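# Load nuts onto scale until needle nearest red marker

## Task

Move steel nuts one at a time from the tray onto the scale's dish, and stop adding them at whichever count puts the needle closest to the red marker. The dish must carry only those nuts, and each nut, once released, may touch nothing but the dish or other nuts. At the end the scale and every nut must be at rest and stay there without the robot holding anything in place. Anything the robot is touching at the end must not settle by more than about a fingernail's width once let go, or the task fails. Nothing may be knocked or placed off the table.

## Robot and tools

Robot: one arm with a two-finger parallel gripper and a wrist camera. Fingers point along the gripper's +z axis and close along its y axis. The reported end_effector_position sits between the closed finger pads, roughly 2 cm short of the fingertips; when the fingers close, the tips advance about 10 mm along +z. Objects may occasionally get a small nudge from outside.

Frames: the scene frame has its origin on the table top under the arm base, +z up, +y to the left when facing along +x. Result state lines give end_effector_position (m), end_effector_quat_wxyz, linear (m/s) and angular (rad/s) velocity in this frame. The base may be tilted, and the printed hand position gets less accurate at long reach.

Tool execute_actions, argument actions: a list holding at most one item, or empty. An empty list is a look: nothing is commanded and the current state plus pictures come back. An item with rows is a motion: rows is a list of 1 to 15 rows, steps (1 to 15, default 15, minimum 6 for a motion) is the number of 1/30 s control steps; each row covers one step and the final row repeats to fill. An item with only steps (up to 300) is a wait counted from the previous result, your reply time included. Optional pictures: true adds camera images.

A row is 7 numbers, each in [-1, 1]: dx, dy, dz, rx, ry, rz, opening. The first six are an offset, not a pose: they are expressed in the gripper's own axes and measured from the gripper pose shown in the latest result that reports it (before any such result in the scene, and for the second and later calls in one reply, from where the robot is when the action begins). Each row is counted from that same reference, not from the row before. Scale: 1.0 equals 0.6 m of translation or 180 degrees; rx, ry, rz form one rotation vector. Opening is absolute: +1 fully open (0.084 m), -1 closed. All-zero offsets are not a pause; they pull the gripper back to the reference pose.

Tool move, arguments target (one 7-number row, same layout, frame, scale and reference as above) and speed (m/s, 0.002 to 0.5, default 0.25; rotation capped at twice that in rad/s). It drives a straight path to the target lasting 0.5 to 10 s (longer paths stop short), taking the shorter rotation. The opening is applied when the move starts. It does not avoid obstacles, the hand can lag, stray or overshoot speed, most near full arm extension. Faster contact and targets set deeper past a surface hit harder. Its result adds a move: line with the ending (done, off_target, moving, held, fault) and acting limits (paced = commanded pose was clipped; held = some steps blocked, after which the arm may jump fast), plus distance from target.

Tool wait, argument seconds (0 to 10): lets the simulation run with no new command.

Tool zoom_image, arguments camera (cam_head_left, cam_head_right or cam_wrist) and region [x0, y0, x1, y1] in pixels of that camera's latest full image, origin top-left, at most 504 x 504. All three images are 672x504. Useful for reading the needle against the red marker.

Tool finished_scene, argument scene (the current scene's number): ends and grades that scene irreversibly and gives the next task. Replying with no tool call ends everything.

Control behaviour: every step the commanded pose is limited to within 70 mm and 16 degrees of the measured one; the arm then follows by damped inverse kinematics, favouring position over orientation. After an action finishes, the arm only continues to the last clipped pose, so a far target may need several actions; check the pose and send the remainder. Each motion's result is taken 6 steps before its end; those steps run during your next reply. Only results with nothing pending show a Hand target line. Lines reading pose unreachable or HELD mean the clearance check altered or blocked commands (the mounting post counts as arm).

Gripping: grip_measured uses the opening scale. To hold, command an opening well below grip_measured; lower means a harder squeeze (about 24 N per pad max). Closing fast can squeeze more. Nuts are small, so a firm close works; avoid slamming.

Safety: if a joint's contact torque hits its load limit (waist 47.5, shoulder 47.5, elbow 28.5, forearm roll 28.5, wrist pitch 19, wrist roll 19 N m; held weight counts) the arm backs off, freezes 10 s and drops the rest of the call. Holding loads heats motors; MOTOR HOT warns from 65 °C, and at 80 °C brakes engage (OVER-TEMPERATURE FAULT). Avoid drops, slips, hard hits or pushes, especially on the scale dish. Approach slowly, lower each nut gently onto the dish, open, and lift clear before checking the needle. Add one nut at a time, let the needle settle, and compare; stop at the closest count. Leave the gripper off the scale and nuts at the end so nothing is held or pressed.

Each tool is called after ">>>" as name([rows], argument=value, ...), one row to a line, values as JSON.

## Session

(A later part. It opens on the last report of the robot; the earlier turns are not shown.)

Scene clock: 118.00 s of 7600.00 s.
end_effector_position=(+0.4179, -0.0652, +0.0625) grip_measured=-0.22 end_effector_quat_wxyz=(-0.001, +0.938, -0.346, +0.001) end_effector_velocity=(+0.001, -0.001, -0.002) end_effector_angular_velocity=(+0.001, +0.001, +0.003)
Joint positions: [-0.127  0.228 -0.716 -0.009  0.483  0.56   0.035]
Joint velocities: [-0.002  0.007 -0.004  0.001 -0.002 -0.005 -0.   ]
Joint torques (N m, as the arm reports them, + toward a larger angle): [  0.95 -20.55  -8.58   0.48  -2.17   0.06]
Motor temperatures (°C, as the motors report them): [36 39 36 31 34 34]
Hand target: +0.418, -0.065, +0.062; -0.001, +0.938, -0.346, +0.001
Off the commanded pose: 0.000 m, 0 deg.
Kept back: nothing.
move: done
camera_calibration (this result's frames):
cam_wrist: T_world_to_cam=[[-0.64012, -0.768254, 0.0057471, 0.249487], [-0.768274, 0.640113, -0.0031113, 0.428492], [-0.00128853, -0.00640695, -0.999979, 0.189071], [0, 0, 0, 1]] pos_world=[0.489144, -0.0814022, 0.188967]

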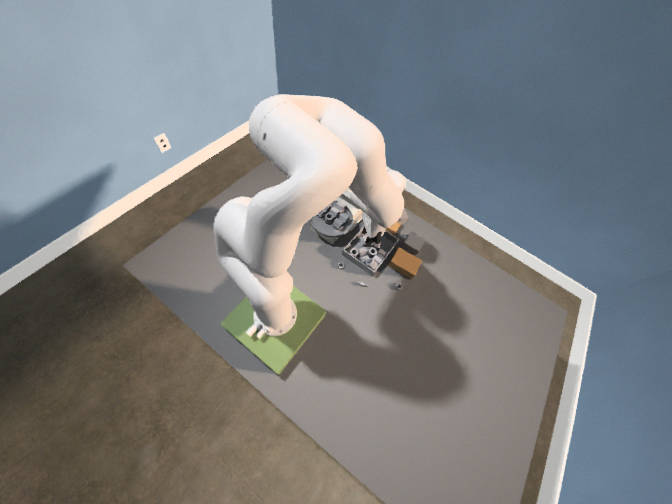

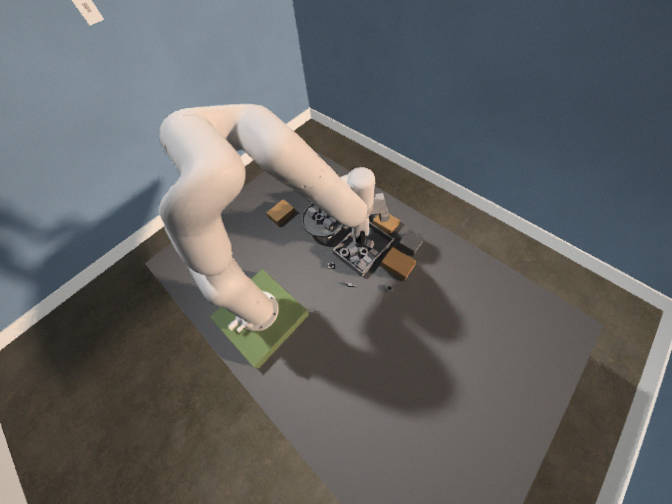

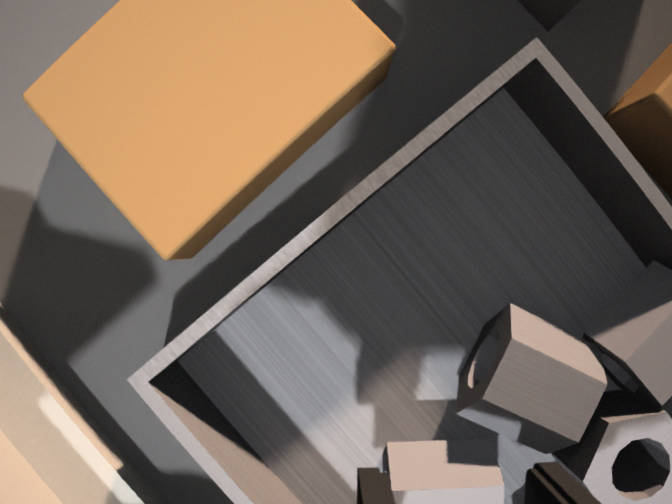

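>>> move(target=[0,-0.0005,0.033,0,0,0,-0.2], speed=0.035)

>>> execute_actions([
  {"rows":[[0,0,0,0,0,0,-0.3],[0,0,0,0,0,0,-0.4],[0,0,0,0,0,0,-0.5],[0,0,0,0,0,0,-0.65]],"steps":13},
])

Scene clock: 119.13 s of 7600.00 s.
end_effector_position=(+0.4182, -0.0650, +0.0429) grip_measured=-0.22 end_effector_quat_wxyz=(-0.001, +0.938, -0.346, +0.001) end_effector_velocity=(+0.000, -0.000, -0.002) end_effector_angular_velocity=(-0.000, +0.001, -0.000)
Joint positions: [-0.127  0.286 -0.72  -0.009  0.428  0.561  0.035]
Joint velocities: [-0.001  0.006 -0.001 -0.    -0.004 -0.    -0.   ]
Joint torques (N m, as the arm reports them, + toward a larger angle): [  0.79 -21.42  -8.34   0.71  -1.98  -0.11]
Motor temperatures (°C, as the motors report them): [36 39 36 31 34 34]
Hand target: +0.418, -0.065, +0.043; -0.001, +0.938, -0.346, +0.001
Off the commanded pose: 0.000 m, 0 deg.
Kept back: nothing.
move: done
camera_calibration (this result's frames):
cam_wrist: T_world_to_cam=[[-0.640079, -0.768289, 0.00554796, 0.250021], [-0.768308, 0.640072, -0.00323194, 0.428537], [-0.00106803, -0.00633124, -0.999979, 0.169454], [0, 0, 0, 1]] pos_world=[0.489463, -0.0811332, 0.169449]

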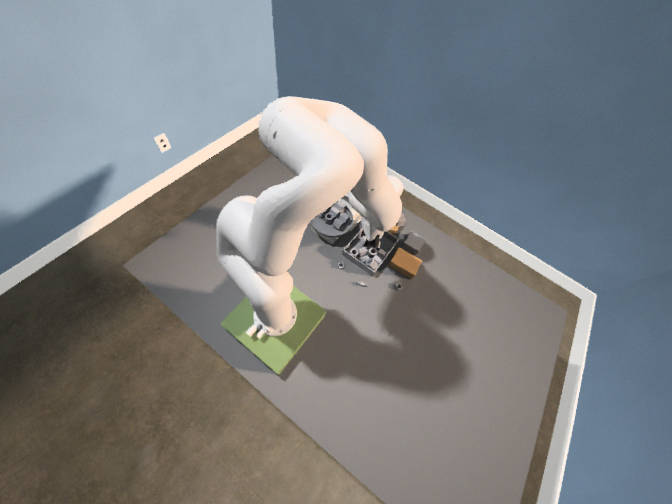

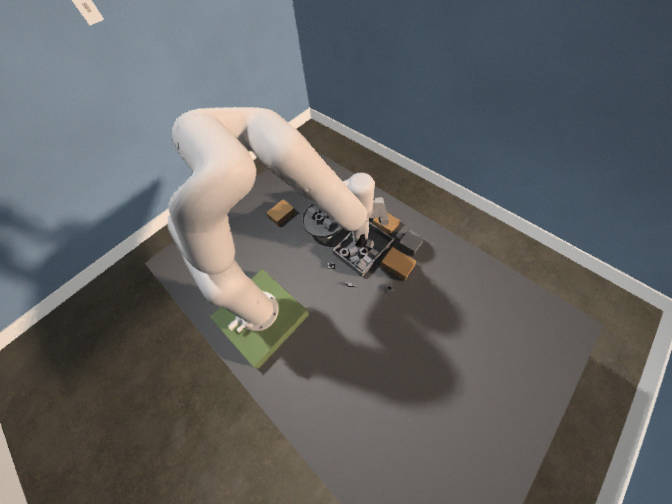

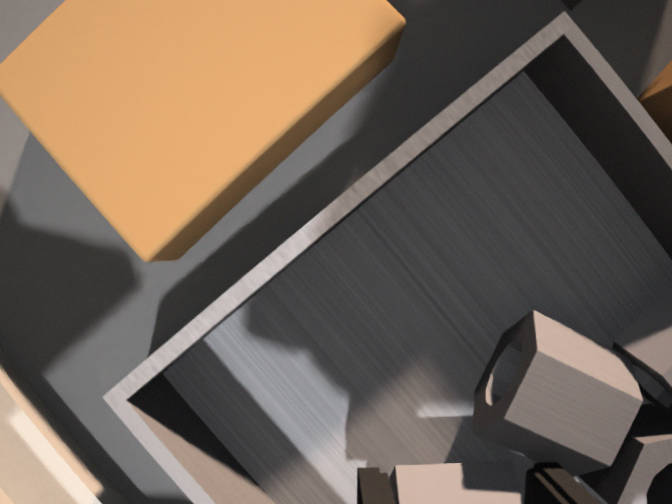

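Scene clock: 119.37 s of 7600.00 s.
end_effector_position=(+0.4182, -0.0650, +0.0429) grip_measured=-0.34 end_effector_quat_wxyz=(-0.001, +0.938, -0.346, +0.001) end_effector_velocity=(-0.001, +0.000, -0.001) end_effector_angular_velocity=(+0.001, +0.002, +0.000)
Joint positions: [-0.127  0.286 -0.72  -0.009  0.428  0.561  0.029]
Joint velocities: [ 0.     0.001  0.     0.001  0.    -0.001 -0.   ]
Joint torques (N m, as the arm reports them, + toward a larger angle): [  0.9  -21.55  -8.14   0.41  -2.07   0.  ]
Motor temperatures (°C, as the motors report them): [36 39 36 31 34 34]
Steps of this call (steps 1 to 7: the first 7 steps of this action). Readings (end_effector_position):
1: (+0.4182, -0.0650, +0.0429)
2: (+0.4182, -0.0650, +0.0429)
4: (+0.4182, -0.0650, +0.0429)
7: the state above

>>> move(target=[0,0,-0.165,0,0,-0.1,-0.65], speed=0.25)

Scene clock: 120.83 s of 7600.00 s.
end_effector_position=(+0.4175, -0.0652, +0.1412) grip_measured=-0.34 end_effector_quat_wxyz=(-0.000, +0.981, -0.195, +0.001) end_effector_velocity=(+0.002, -0.000, +0.004) end_effector_angular_velocity=(+0.001, -0.005, +0.007)
Joint positions: [-0.126  0.024 -0.748 -0.007  0.719  0.246  0.029]
Joint velocities: [-0.001 -0.007 -0.006  0.003  0.008 -0.01  -0.   ]
Joint torques (N m, as the arm reports them, + toward a larger angle): [  0.63 -19.09 -10.19   0.52  -1.95   0.13]
Motor temperatures (°C, as the motors report them): [36 39 36 31 34 34]
Hand target: +0.418, -0.065, +0.142; -0.000, +0.981, -0.195, +0.002
Off your previous action's commanded pose: 0.000 m, 0 deg at its last step (step 6 of this call).
Off the commanded pose: 0.001 m, 0 deg.
Kept back: nothing.
move: done
camera_calibration (this result's frames):
cam_wrist: T_world_to_cam=[[-0.372314, -0.928079, 0.00715055, 0.126378], [-0.928107, 0.372299, -0.00330668, 0.477777], [0.000406718, -0.00786759, -0.999969, 0.266984], [0, 0, 0, 1]] pos_world=[0.490372, -0.0584864, 0.267652]

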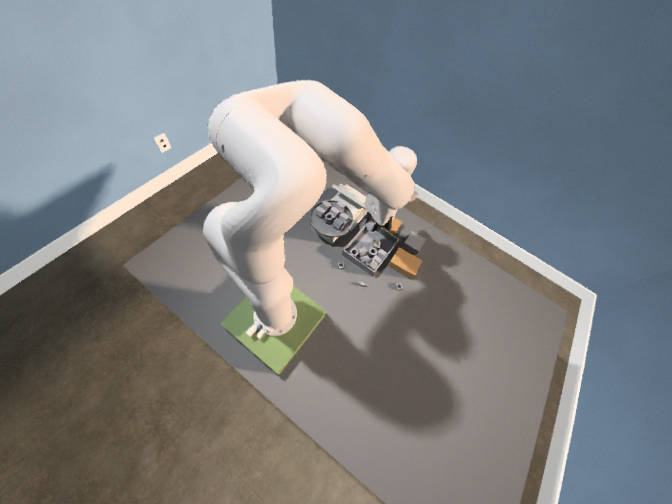

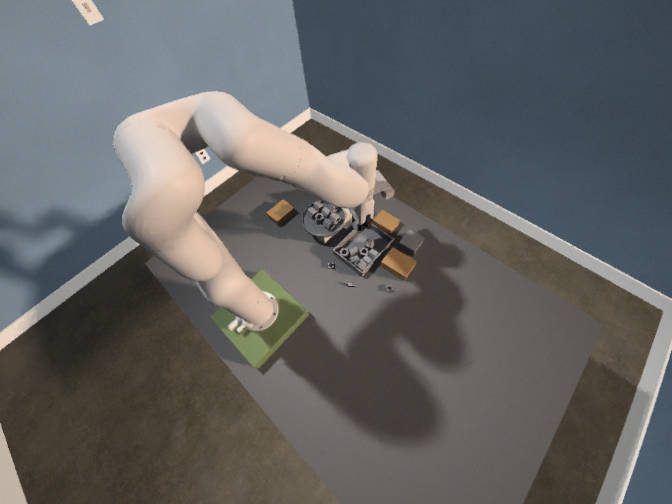

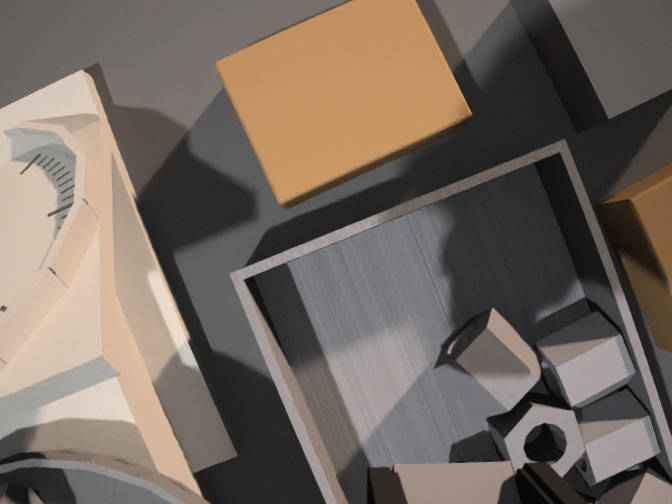

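>>> move(target=[-0.1616,-0.2005,0.004,0,0,-0.125,-0.65], speed=0.3)

Scene clock: 123.23 s of 7600.00 s.
end_effector_position=(+0.3747, +0.0825, +0.1388) grip_measured=-0.34 end_effector_quat_wxyz=(+0.001, +1.000, -0.001, +0.001) end_effector_velocity=(-0.000, +0.002, +0.000) end_effector_angular_velocity=(-0.000, -0.000, +0.005)
Joint positions: [ 0.248 -0.089 -0.606 -0.011  0.692  0.231  0.029]
Joint velocities: [ 0.006 -0.    -0.001 -0.     0.001  0.001  0.   ]
Joint torques (N m, as the arm reports them, + toward a larger angle): [  0.97 -16.69 -10.21   0.24  -2.03  -0.13]
Motor temperatures (°C, as the motors report them): [36 39 36 31 34 34]
Hand target: +0.375, +0.083, +0.139; +0.001, +1.000, -0.000, +0.001
Off the commanded pose: 0.001 m, 0 deg.
Kept back: nothing.
move: done
camera_calibration (this result's frames):
cam_wrist: T_world_to_cam=[[0.0104811, -0.999903, 0.00920982, 0.109769], [-0.999936, -0.0105188, -0.00404965, 0.441641], [0.00414613, -0.00916679, -0.999949, 0.264435], [0, 0, 0, 1]] pos_world=[0.439366, 0.116828, 0.265199]

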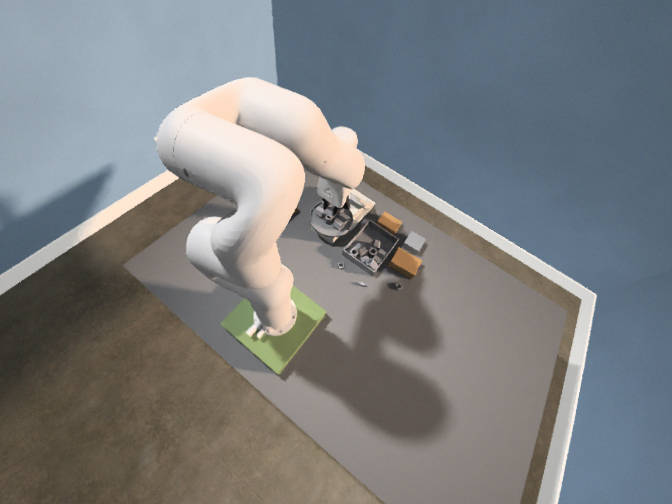

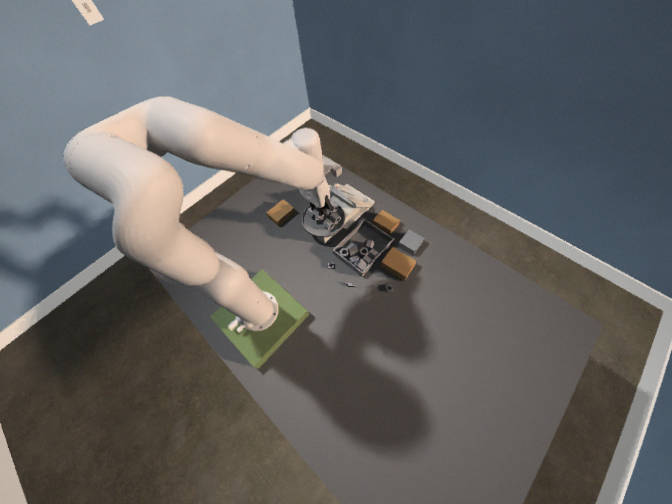

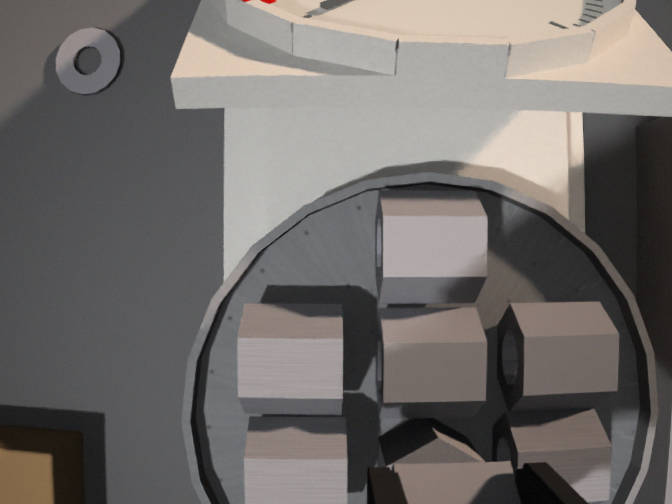

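>>> move(target=[0.003,0,0.0155,0,0,0,-0.65], speed=0.015)

Scene clock: 124.37 s of 7600.00 s.
end_effector_position=(+0.3765, +0.0825, +0.1296) grip_measured=-0.34 end_effector_quat_wxyz=(+0.000, +1.000, -0.001, +0.001) end_effector_velocity=(+0.001, -0.000, -0.001) end_effector_angular_velocity=(+0.001, -0.002, -0.002)
Joint positions: [ 0.246 -0.06  -0.605 -0.012  0.662  0.23   0.029]
Joint velocities: [-0.001  0.006 -0.001  0.    -0.007  0.    -0.   ]
Joint torques (N m, as the arm reports them, + toward a larger angle): [  1.13 -17.3  -10.31   0.52  -2.21   0.01]
Motor temperatures (°C, as the motors report them): [36 39 36 31 34 34]
Hand target: +0.377, +0.083, +0.129; +0.000, +1.000, -0.001, +0.001
Off the commanded pose: 0.000 m, 0 deg.
Kept back: nothing.
move: done
camera_calibration (this result's frames):
cam_wrist: T_world_to_cam=[[0.0105287, -0.999903, 0.00916745, 0.109833], [-0.999936, -0.0105656, -0.00399228, 0.443376], [0.00408875, -0.00912484, -0.99995, 0.255304], [0, 0, 0, 1]] pos_world=[0.441148, 0.116837, 0.256055]

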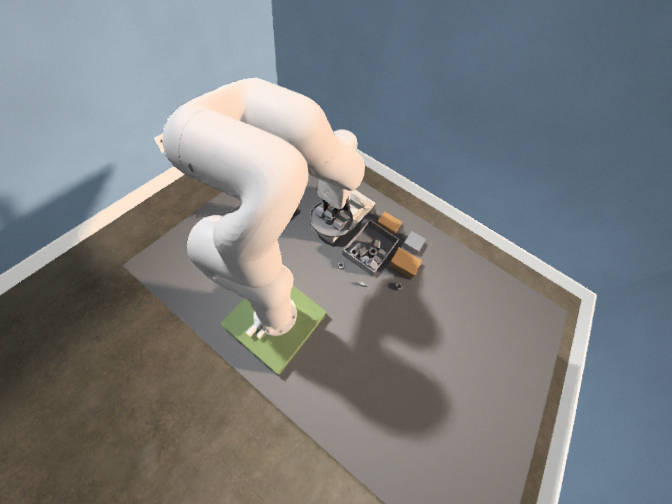

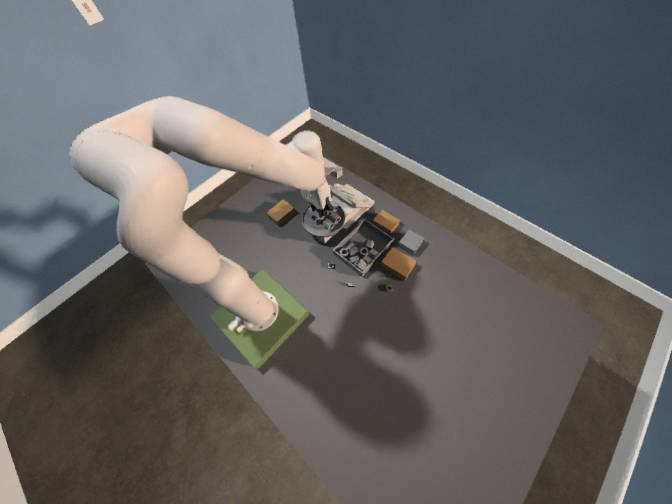

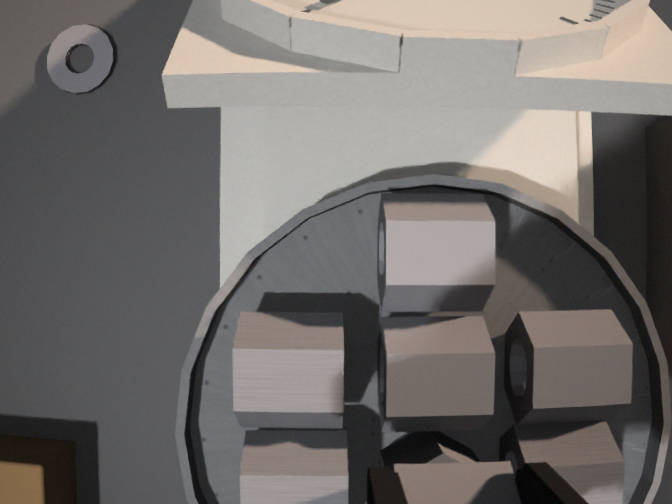

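Not yet touching; a bit more.

>>> move(target=[0,0,0.003,0,0,0,-0.65], speed=0.008)

Scene clock: 125.30 s of 7600.00 s.
end_effector_position=(+0.3766, +0.0825, +0.1280) grip_measured=-0.34 end_effector_quat_wxyz=(+0.000, +1.000, -0.001, +0.002) end_effector_velocity=(-0.001, +0.000, -0.001) end_effector_angular_velocity=(+0.000, +0.002, -0.001)
Joint positions: [ 0.246 -0.056 -0.604 -0.012  0.656  0.23   0.029]
Joint velocities: [ 0.     0.003  0.001  0.001 -0.002  0.     0.   ]
Joint torques (N m, as the arm reports them, + toward a larger angle): [  0.59 -16.26  -9.89   0.34  -2.18  -0.05]
Motor temperatures (°C, as the motors report them): [36 39 36 31 34 34]
Hand target: +0.377, +0.083, +0.128; +0.000, +1.000, -0.001, +0.001
Off the commanded pose: 0.000 m, 0 deg.
Kept back: nothing.
move: done
camera_calibration (this result's frames):
cam_wrist: T_world_to_cam=[[0.0105265, -0.999903, 0.00906935, 0.109893], [-0.999934, -0.0105667, -0.00440395, 0.443566], [0.00449936, -0.00902239, -0.999949, 0.253561], [0, 0, 0, 1]] pos_world=[0.44124, 0.116857, 0.254505]

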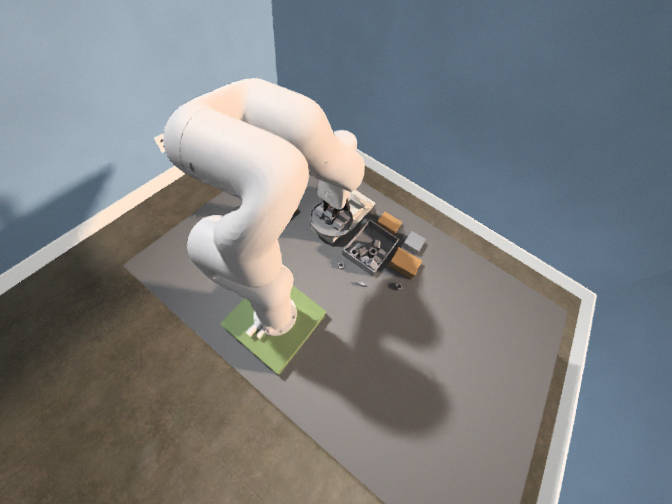

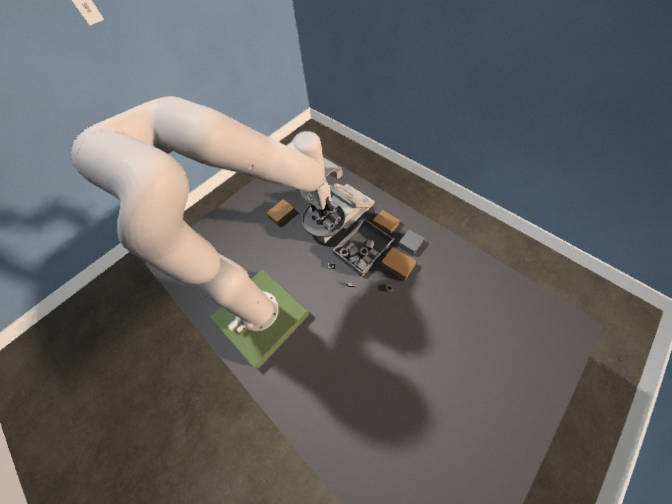

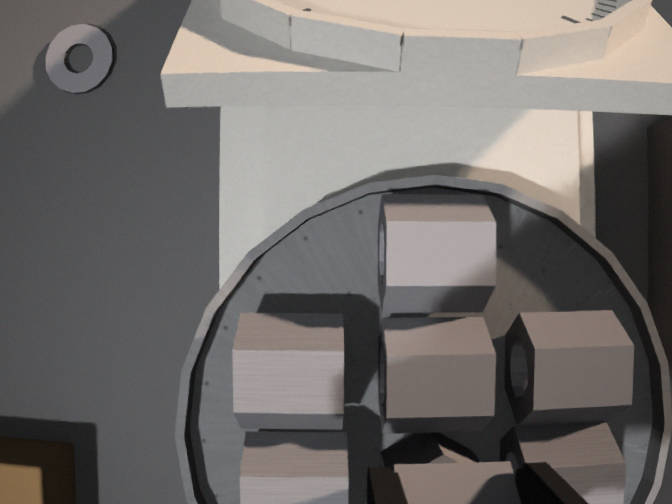

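>>> execute_actions([
  {"rows":[[0,0,0,0,0,0,-0.2],[0,0,0,0,0,0,-0.2],[0,0,0,0,0,0,-0.2],[0,0,0,0,0,0,-0.2],[0,0,0,0,0,0,-0.2],[0,0,0,0,0,0,-0.2],[0,0,-0.003,0,0,0,-0.2],[0,0,-0.008,0,0,0,-0.2],[0,0,-0.015,0,0,0,-0.2],[0,0,-0.023,0,0,0,-0.2],[0,0,-0.03,0,0,0,-0.2],[0,0,-0.037,0,0,0,-0.2],[0,0,-0.043,0,0,0,-0.2],[0,0,-0.047,0,0,0,-0.2],[0,0,-0.05,0,0,0,-0.2]]},
])

>>> move(target=[0.222,-0.03,0.005,0,0,0,-0.2], speed=0.3)

Scene clock: 126.10 s of 7600.00 s.
end_effector_position=(+0.3762, +0.0824, +0.1287) grip_measured=-0.22 end_effector_quat_wxyz=(+0.001, +1.000, -0.001, +0.001) end_effector_velocity=(-0.005, -0.001, +0.028) end_effector_angular_velocity=(-0.005, +0.016, +0.002)
Joint positions: [ 0.246 -0.058 -0.604 -0.012  0.66   0.23   0.035]
Joint velocities: [ 0.002 -0.08  -0.018  0.     0.115 -0.001  0.001]
Joint torques (N m, as the arm reports them, + toward a larger angle): [  1.19 -18.62 -10.35   0.4   -2.18  -0.02]
Motor temperatures (°C, as the motors report them): [36 39 36 31 34 34]
Steps of this call (steps 1 to 15: nothing new was sent; steps 16 to 24: the first 9 steps of this action). Readings (end_effector_position):
16: (+0.3766, +0.0825, +0.1279)
17: (+0.3766, +0.0825, +0.1279)
19: (+0.3765, +0.0825, +0.1278)
23: (+0.3764, +0.0825, +0.1281)
24: the state above

Scene clock: 127.80 s of 7600.00 s.
end_effector_position=(+0.5096, +0.0998, +0.1546) grip_measured=-0.22 end_effector_quat_wxyz=(+0.001, +1.000, -0.001, +0.002) end_effector_velocity=(+0.002, -0.000, -0.000) end_effector_angular_velocity=(-0.001, +0.003, -0.000)
Joint positions: [ 0.224  0.292 -1.146 -0.01   0.85   0.205  0.035]
Joint velocities: [-0.001  0.009 -0.012  0.     0.007 -0.001 -0.   ]
Joint torques (N m, as the arm reports them, + toward a larger angle): [  0.98 -24.86 -10.58   0.54  -2.03  -0.02]
Motor temperatures (°C, as the motors report them): [36 39 36 31 34 34]
Hand target: +0.510, +0.100, +0.154; +0.001, +1.000, -0.001, +0.002
Off your previous action's commanded pose: 0.012 m, 0 deg at its last step (step 6 of this call).
Off the commanded pose: 0.001 m, 0 deg.
Kept back: nothing.
move: done
camera_calibration (this result's frames):
cam_wrist: T_world_to_cam=[[0.0102708, -0.999905, 0.00921343, 0.125643], [-0.999935, -0.0103149, -0.00475404, 0.576878], [0.00484862, -0.00916401, -0.999946, 0.279478], [0, 0, 0, 1]] pos_world=[0.574196, 0.134143, 0.281048]

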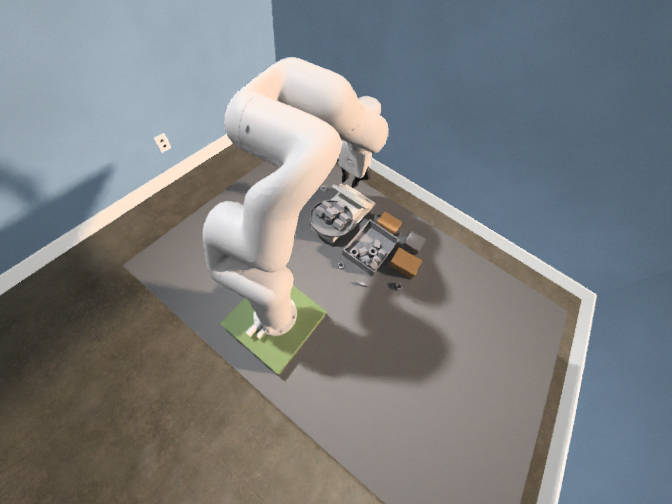

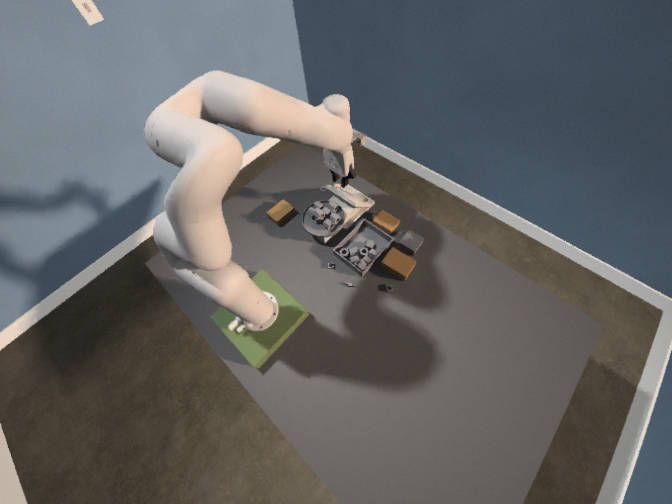

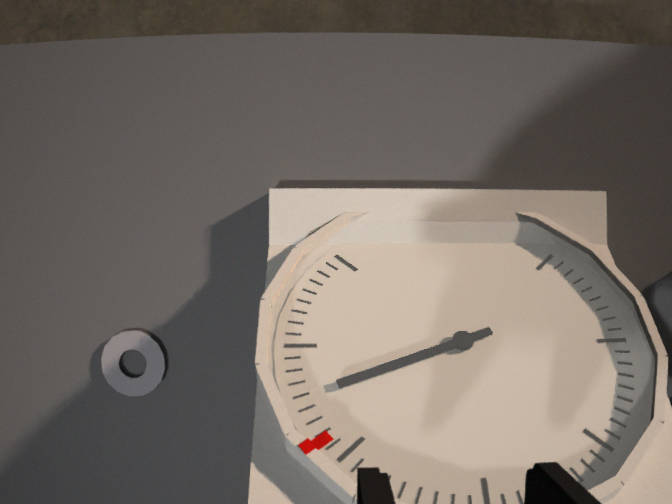

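>>> execute_actions([
  {"steps":20},
], pictures=true)

>>> zoom_image(camera="cam_wrist", region=[275,335,415,475])

>>> zoom_image(camera="cam_wrist", region=[410,290,530,390])

>>> zoom_image(camera="cam_wrist", region=[525,245,645,355])

Scene clock: 128.47 s of 7600.00 s.
end_effector_position=(+0.5099, +0.0999, +0.1544) grip_measured=-0.22 end_effector_quat_wxyz=(+0.001, +1.000, -0.001, +0.002) end_effector_velocity=(-0.001, +0.000, -0.001) end_effector_angular_velocity=(+0.001, +0.002, -0.000)
Joint positions: [ 0.224  0.293 -1.148 -0.01   0.851  0.205  0.035]
Joint velocities: [-0.     0.001  0.001  0.002  0.    -0.001  0.   ]
Joint torques (N m, as the arm reports them, + toward a larger angle): [  0.61 -24.82 -10.91   0.11  -2.07  -0.08]
Motor temperatures (°C, as the motors report them): [36 39 36 31 34 34]
Hand target: +0.510, +0.100, +0.154; +0.001, +1.000, -0.001, +0.002
Off the commanded pose: 0.001 m, 0 deg.
Kept back: nothing.
Steps of this call (steps 1 to 20: nothing new was sent). Readings (end_effector_position):
1: (+0.5097, +0.0998, +0.1545)
2: (+0.5097, +0.0998, +0.1545)
4: (+0.5098, +0.0998, +0.1545)
8: (+0.5099, +0.0999, +0.1545)
20: the state above
camera_calibration (this result's frames):
cam_wrist: T_world_to_cam=[[0.0102423, -0.999905, 0.00927695, 0.125672], [-0.999937, -0.0102836, -0.00441116, 0.577073], [0.00450613, -0.00923119, -0.999947, 0.27954], [0, 0, 0, 1]] pos_world=[0.57449, 0.134175, 0.280905]

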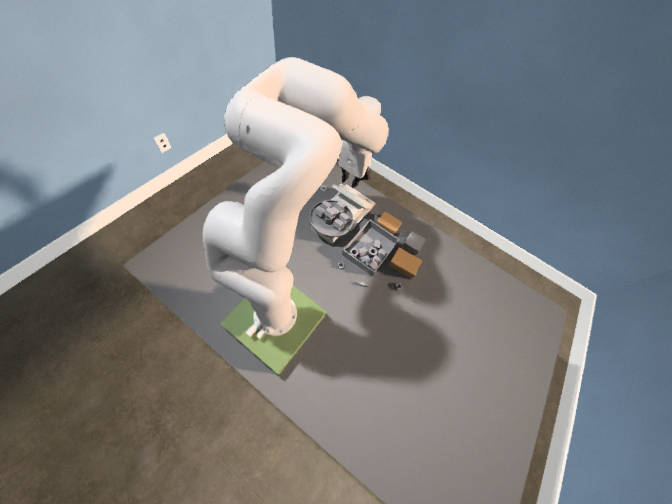

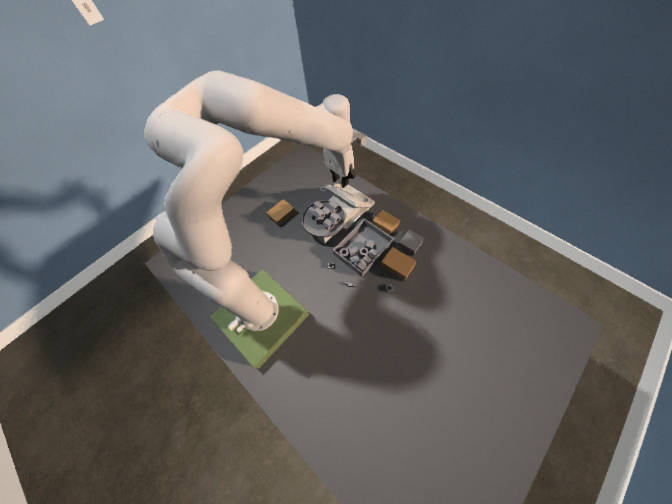

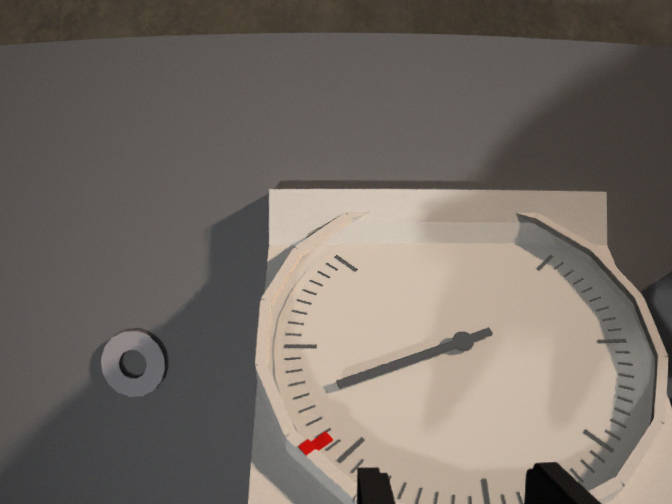

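Region (275, 335, 415, 475) of cam_wrist's 672x504 image, scaled by 3.600, with more detail than that image has.

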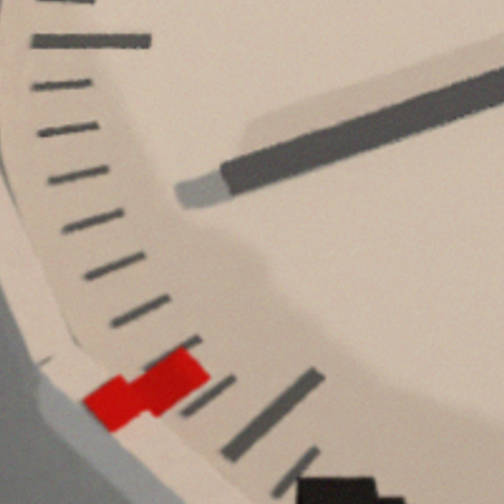

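Region (410, 290, 530, 390) of cam_wrist's 672x504 image, scaled by 4.200, with more detail than that image has.

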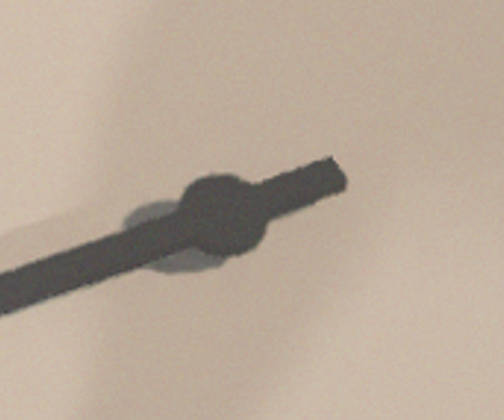

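Region (525, 245, 645, 355) of cam_wrist's 672x504 image, scaled by 4.200, with more detail than that image has; it fills the top 462 rows of this view, and the rest is white.

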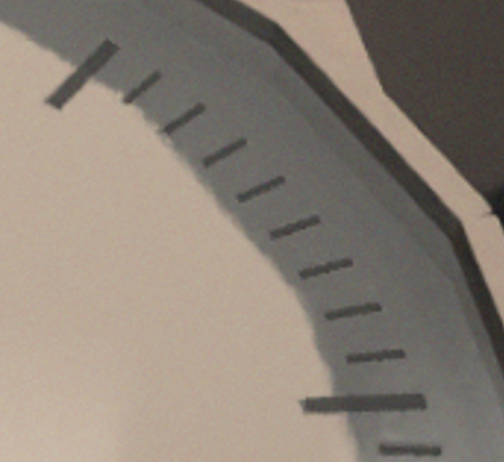

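>>> move(target=[-0.2238,0.029,0.003,0,0,0,-0.2], speed=0.35)

>>> move(target=[0,0,0.039,0,0,0,-0.2], speed=0.05)

Scene clock: 130.03 s of 7600.00 s.
end_effector_position=(+0.3757, +0.0831, +0.1520) grip_measured=-0.22 end_effector_quat_wxyz=(+0.001, +1.000, -0.001, +0.001) end_effector_velocity=(-0.002, -0.000, +0.000) end_effector_angular_velocity=(+0.001, -0.002, -0.002)
Joint positions: [ 0.249 -0.117 -0.622 -0.011  0.736  0.232  0.035]
Joint velocities: [ 0.001 -0.008  0.008  0.    -0.002  0.002  0.   ]
Joint torques (N m, as the arm reports them, + toward a larger angle): [  0.82 -16.47 -10.22   0.58  -1.97   0.  ]
Motor temperatures (°C, as the motors report them): [36 39 36 31 34 34]
Hand target: +0.375, +0.083, +0.152; +0.001, +1.000, -0.001, +0.002
Off the commanded pose: 0.001 m, 0 deg.
Kept back: nothing.
move: done
camera_calibration (this result's frames):
cam_wrist: T_world_to_cam=[[0.010384, -0.999903, 0.00923057, 0.11029], [-0.999937, -0.0104227, -0.00415508, 0.442704], [0.00425088, -0.00918685, -0.999949, 0.277603], [0, 0, 0, 1]] pos_world=[0.440351, 0.117444, 0.27841]

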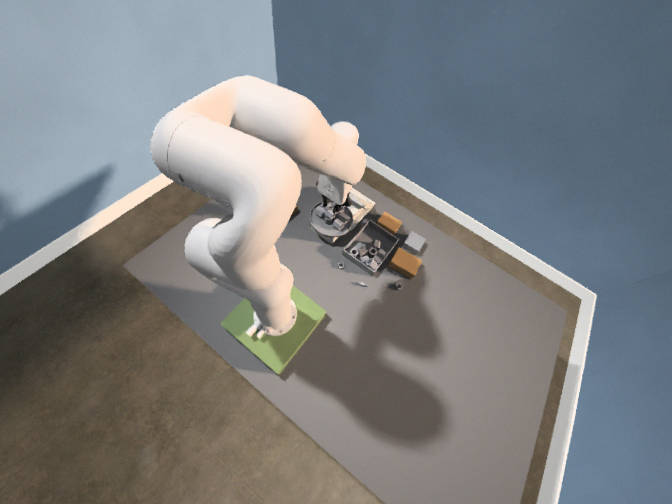

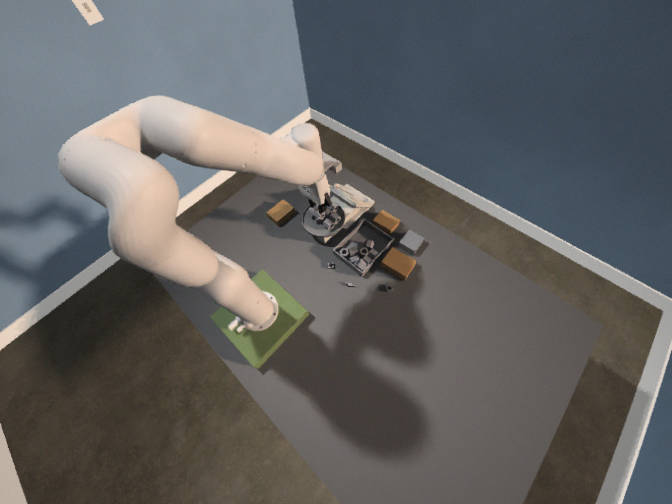

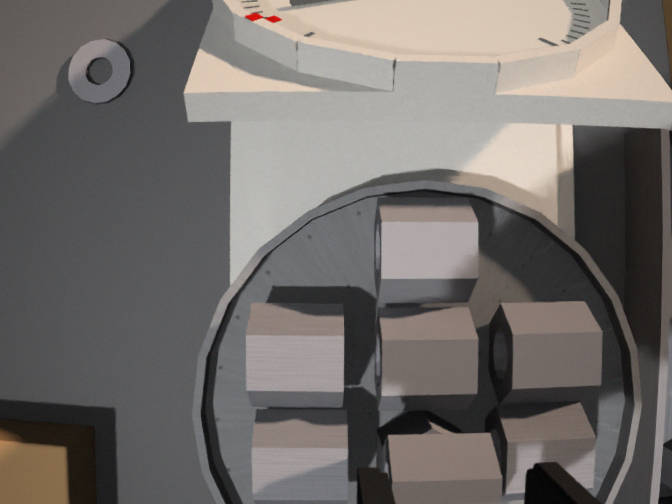

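Scene clock: 130.87 s of 7600.00 s.
end_effector_position=(+0.3759, +0.0832, +0.1289) grip_measured=-0.22 end_effector_quat_wxyz=(+0.000, +1.000, -0.001, +0.002) end_effector_velocity=(+0.000, +0.000, -0.002) end_effector_angular_velocity=(+0.001, -0.001, -0.001)
Joint positions: [ 0.248 -0.06  -0.602 -0.012  0.659  0.232  0.035]
Joint velocities: [ 0.     0.004  0.001  0.001 -0.006  0.    -0.   ]
Joint torques (N m, as the arm reports them, + toward a larger angle): [  0.97 -17.37  -9.58   0.35  -2.12   0.03]
Motor temperatures (°C, as the motors report them): [36 39 36 31 34 34]
Hand target: +0.376, +0.083, +0.129; +0.000, +1.000, -0.001, +0.001
Off the commanded pose: 0.000 m, 0 deg.
Kept back: nothing.
move: done
camera_calibration (this result's frames):
cam_wrist: T_world_to_cam=[[0.01049, -0.999904, 0.00903365, 0.110559], [-0.999935, -0.0105306, -0.00445611, 0.442811], [0.00455081, -0.00898631, -0.999949, 0.254395], [0, 0, 0, 1]] pos_world=[0.440464, 0.117498, 0.255356]

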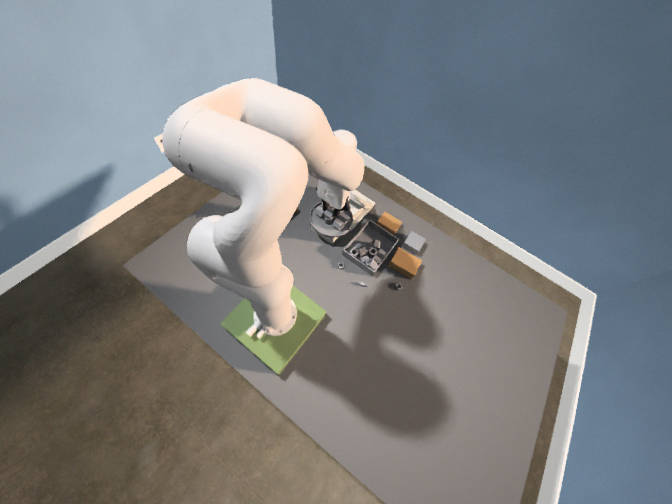

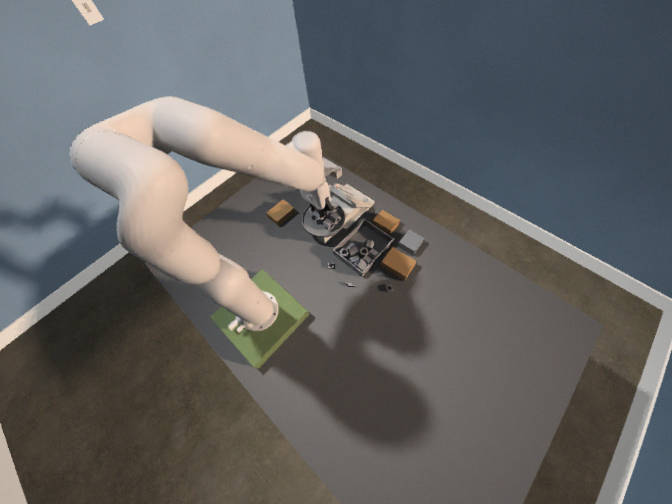

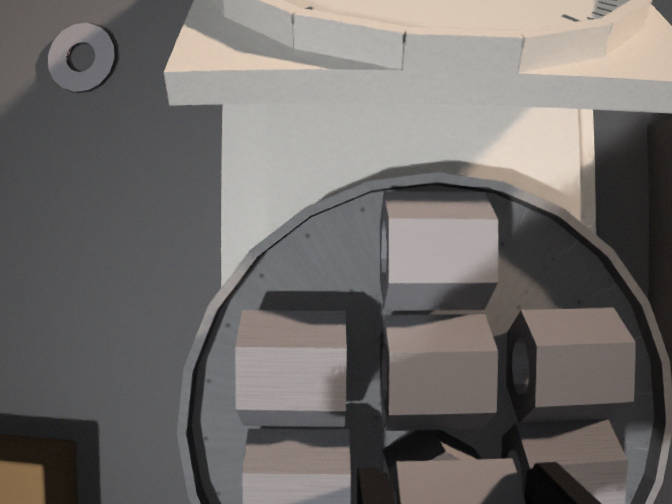

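>>> execute_actions([
  {"rows":[[0,0.001,0,0,0,0,-0.3],[0,0.001,0,0,0,0,-0.4],[0,0.001,0,0,0,0,-0.5],[0,0.001,0,0,0,0,-0.65],[0,0.001,0,0,0,0,-0.65],[0,0.001,0,0,0,0,-0.65],[0,0.001,0,0,0,0,-0.65],[0,0.001,0,0,0,0,-0.65],[0,0.001,0,0,0,0,-0.65],[0,0.001,-0.002,0,0,0,-0.65],[0,0.001,-0.006,0,0,0,-0.65],[0,0.001,-0.01,0,0,0,-0.65],[0,0.001,-0.014,0,0,0,-0.65],[0,0.001,-0.018,0,0,0,-0.65],[0,0.001,-0.02,0,0,0,-0.65]]},
])

>>> move(target=[0.14,0.242,0.005,0,0,0,-0.65], speed=0.3)

Scene clock: 131.40 s of 7600.00 s.
end_effector_position=(+0.3759, +0.0826, +0.1288) grip_measured=-0.34 end_effector_quat_wxyz=(+0.000, +1.000, -0.001, +0.002) end_effector_velocity=(-0.000, -0.001, -0.001) end_effector_angular_velocity=(-0.001, +0.002, -0.000)
Joint positions: [ 0.247 -0.06  -0.602 -0.012  0.659  0.231  0.029]
Joint velocities: [-0.002  0.002  0.    -0.001  0.    -0.001  0.   ]
Joint torques (N m, as the arm reports them, + toward a larger angle): [  0.6  -16.98  -9.77   0.33  -2.11  -0.07]
Motor temperatures (°C, as the motors report them): [36 39 36 31 34 34]
Steps of this call (steps 1 to 7: nothing new was sent; steps 8 to 16: the first 9 steps of this action). Readings (end_effector_position):
8: (+0.3758, +0.0832, +0.1286)
9: (+0.3758, +0.0831, +0.1287)
11: (+0.3758, +0.0829, +0.1288)
15: (+0.3759, +0.0827, +0.1288)
16: the state above

Scene clock: 133.13 s of 7600.00 s.
end_effector_position=(+0.4588, -0.0624, +0.1376) grip_measured=-0.34 end_effector_quat_wxyz=(-0.000, +1.000, -0.000, +0.001) end_effector_velocity=(+0.002, -0.002, +0.001) end_effector_angular_velocity=(+0.001, +0.000, -0.001)
Joint positions: [-0.106  0.153 -0.899 -0.007  0.741 -0.126  0.029]
Joint velocities: [-0.004  0.004 -0.009  0.001  0.005 -0.003 -0.   ]
Joint torques (N m, as the arm reports them, + toward a larger angle): [  1.18 -22.19 -10.75   0.58  -2.07  -0.01]
Motor temperatures (°C, as the motors report them): [36 39 36 31 34 34]
Hand target: +0.459, -0.063, +0.137; -0.000, +1.000, -0.001, +0.001
Off your previous action's commanded pose: 0.008 m, 0 deg at its last step (step 6 of this call).
Off the commanded pose: 0.001 m, 0 deg.
Kept back: nothing.
move: done
camera_calibration (this result's frames):
cam_wrist: T_world_to_cam=[[0.0107607, -0.999909, 0.00810344, -0.0359532], [-0.999934, -0.0107921, -0.00384142, 0.524178], [0.00392852, -0.00806157, -0.99996, 0.261728], [0, 0, 0, 1]] pos_world=[0.523502, -0.028183, 0.264022]

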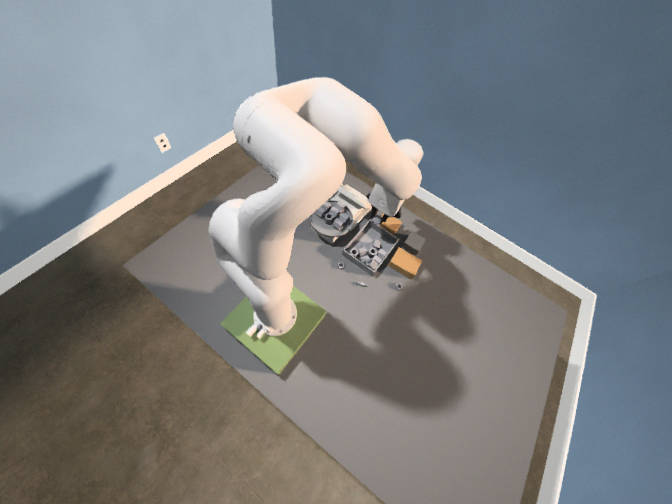

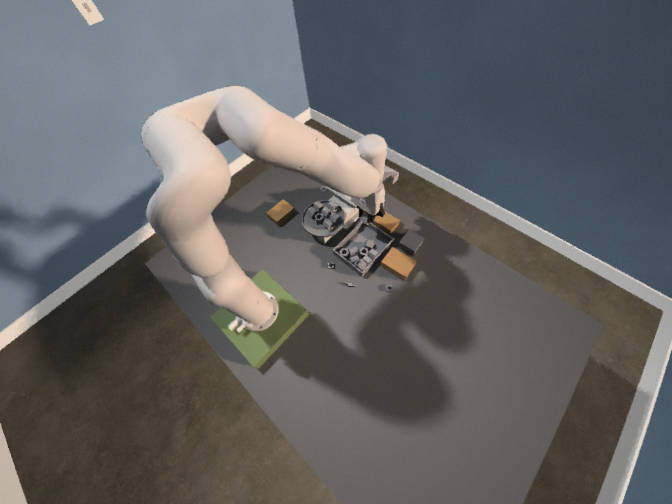

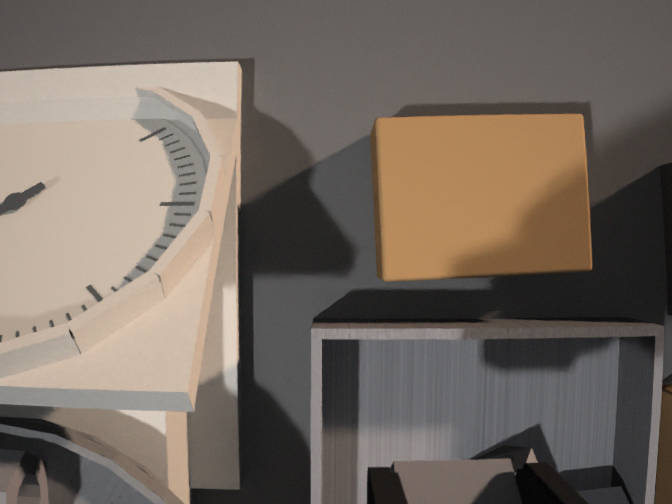

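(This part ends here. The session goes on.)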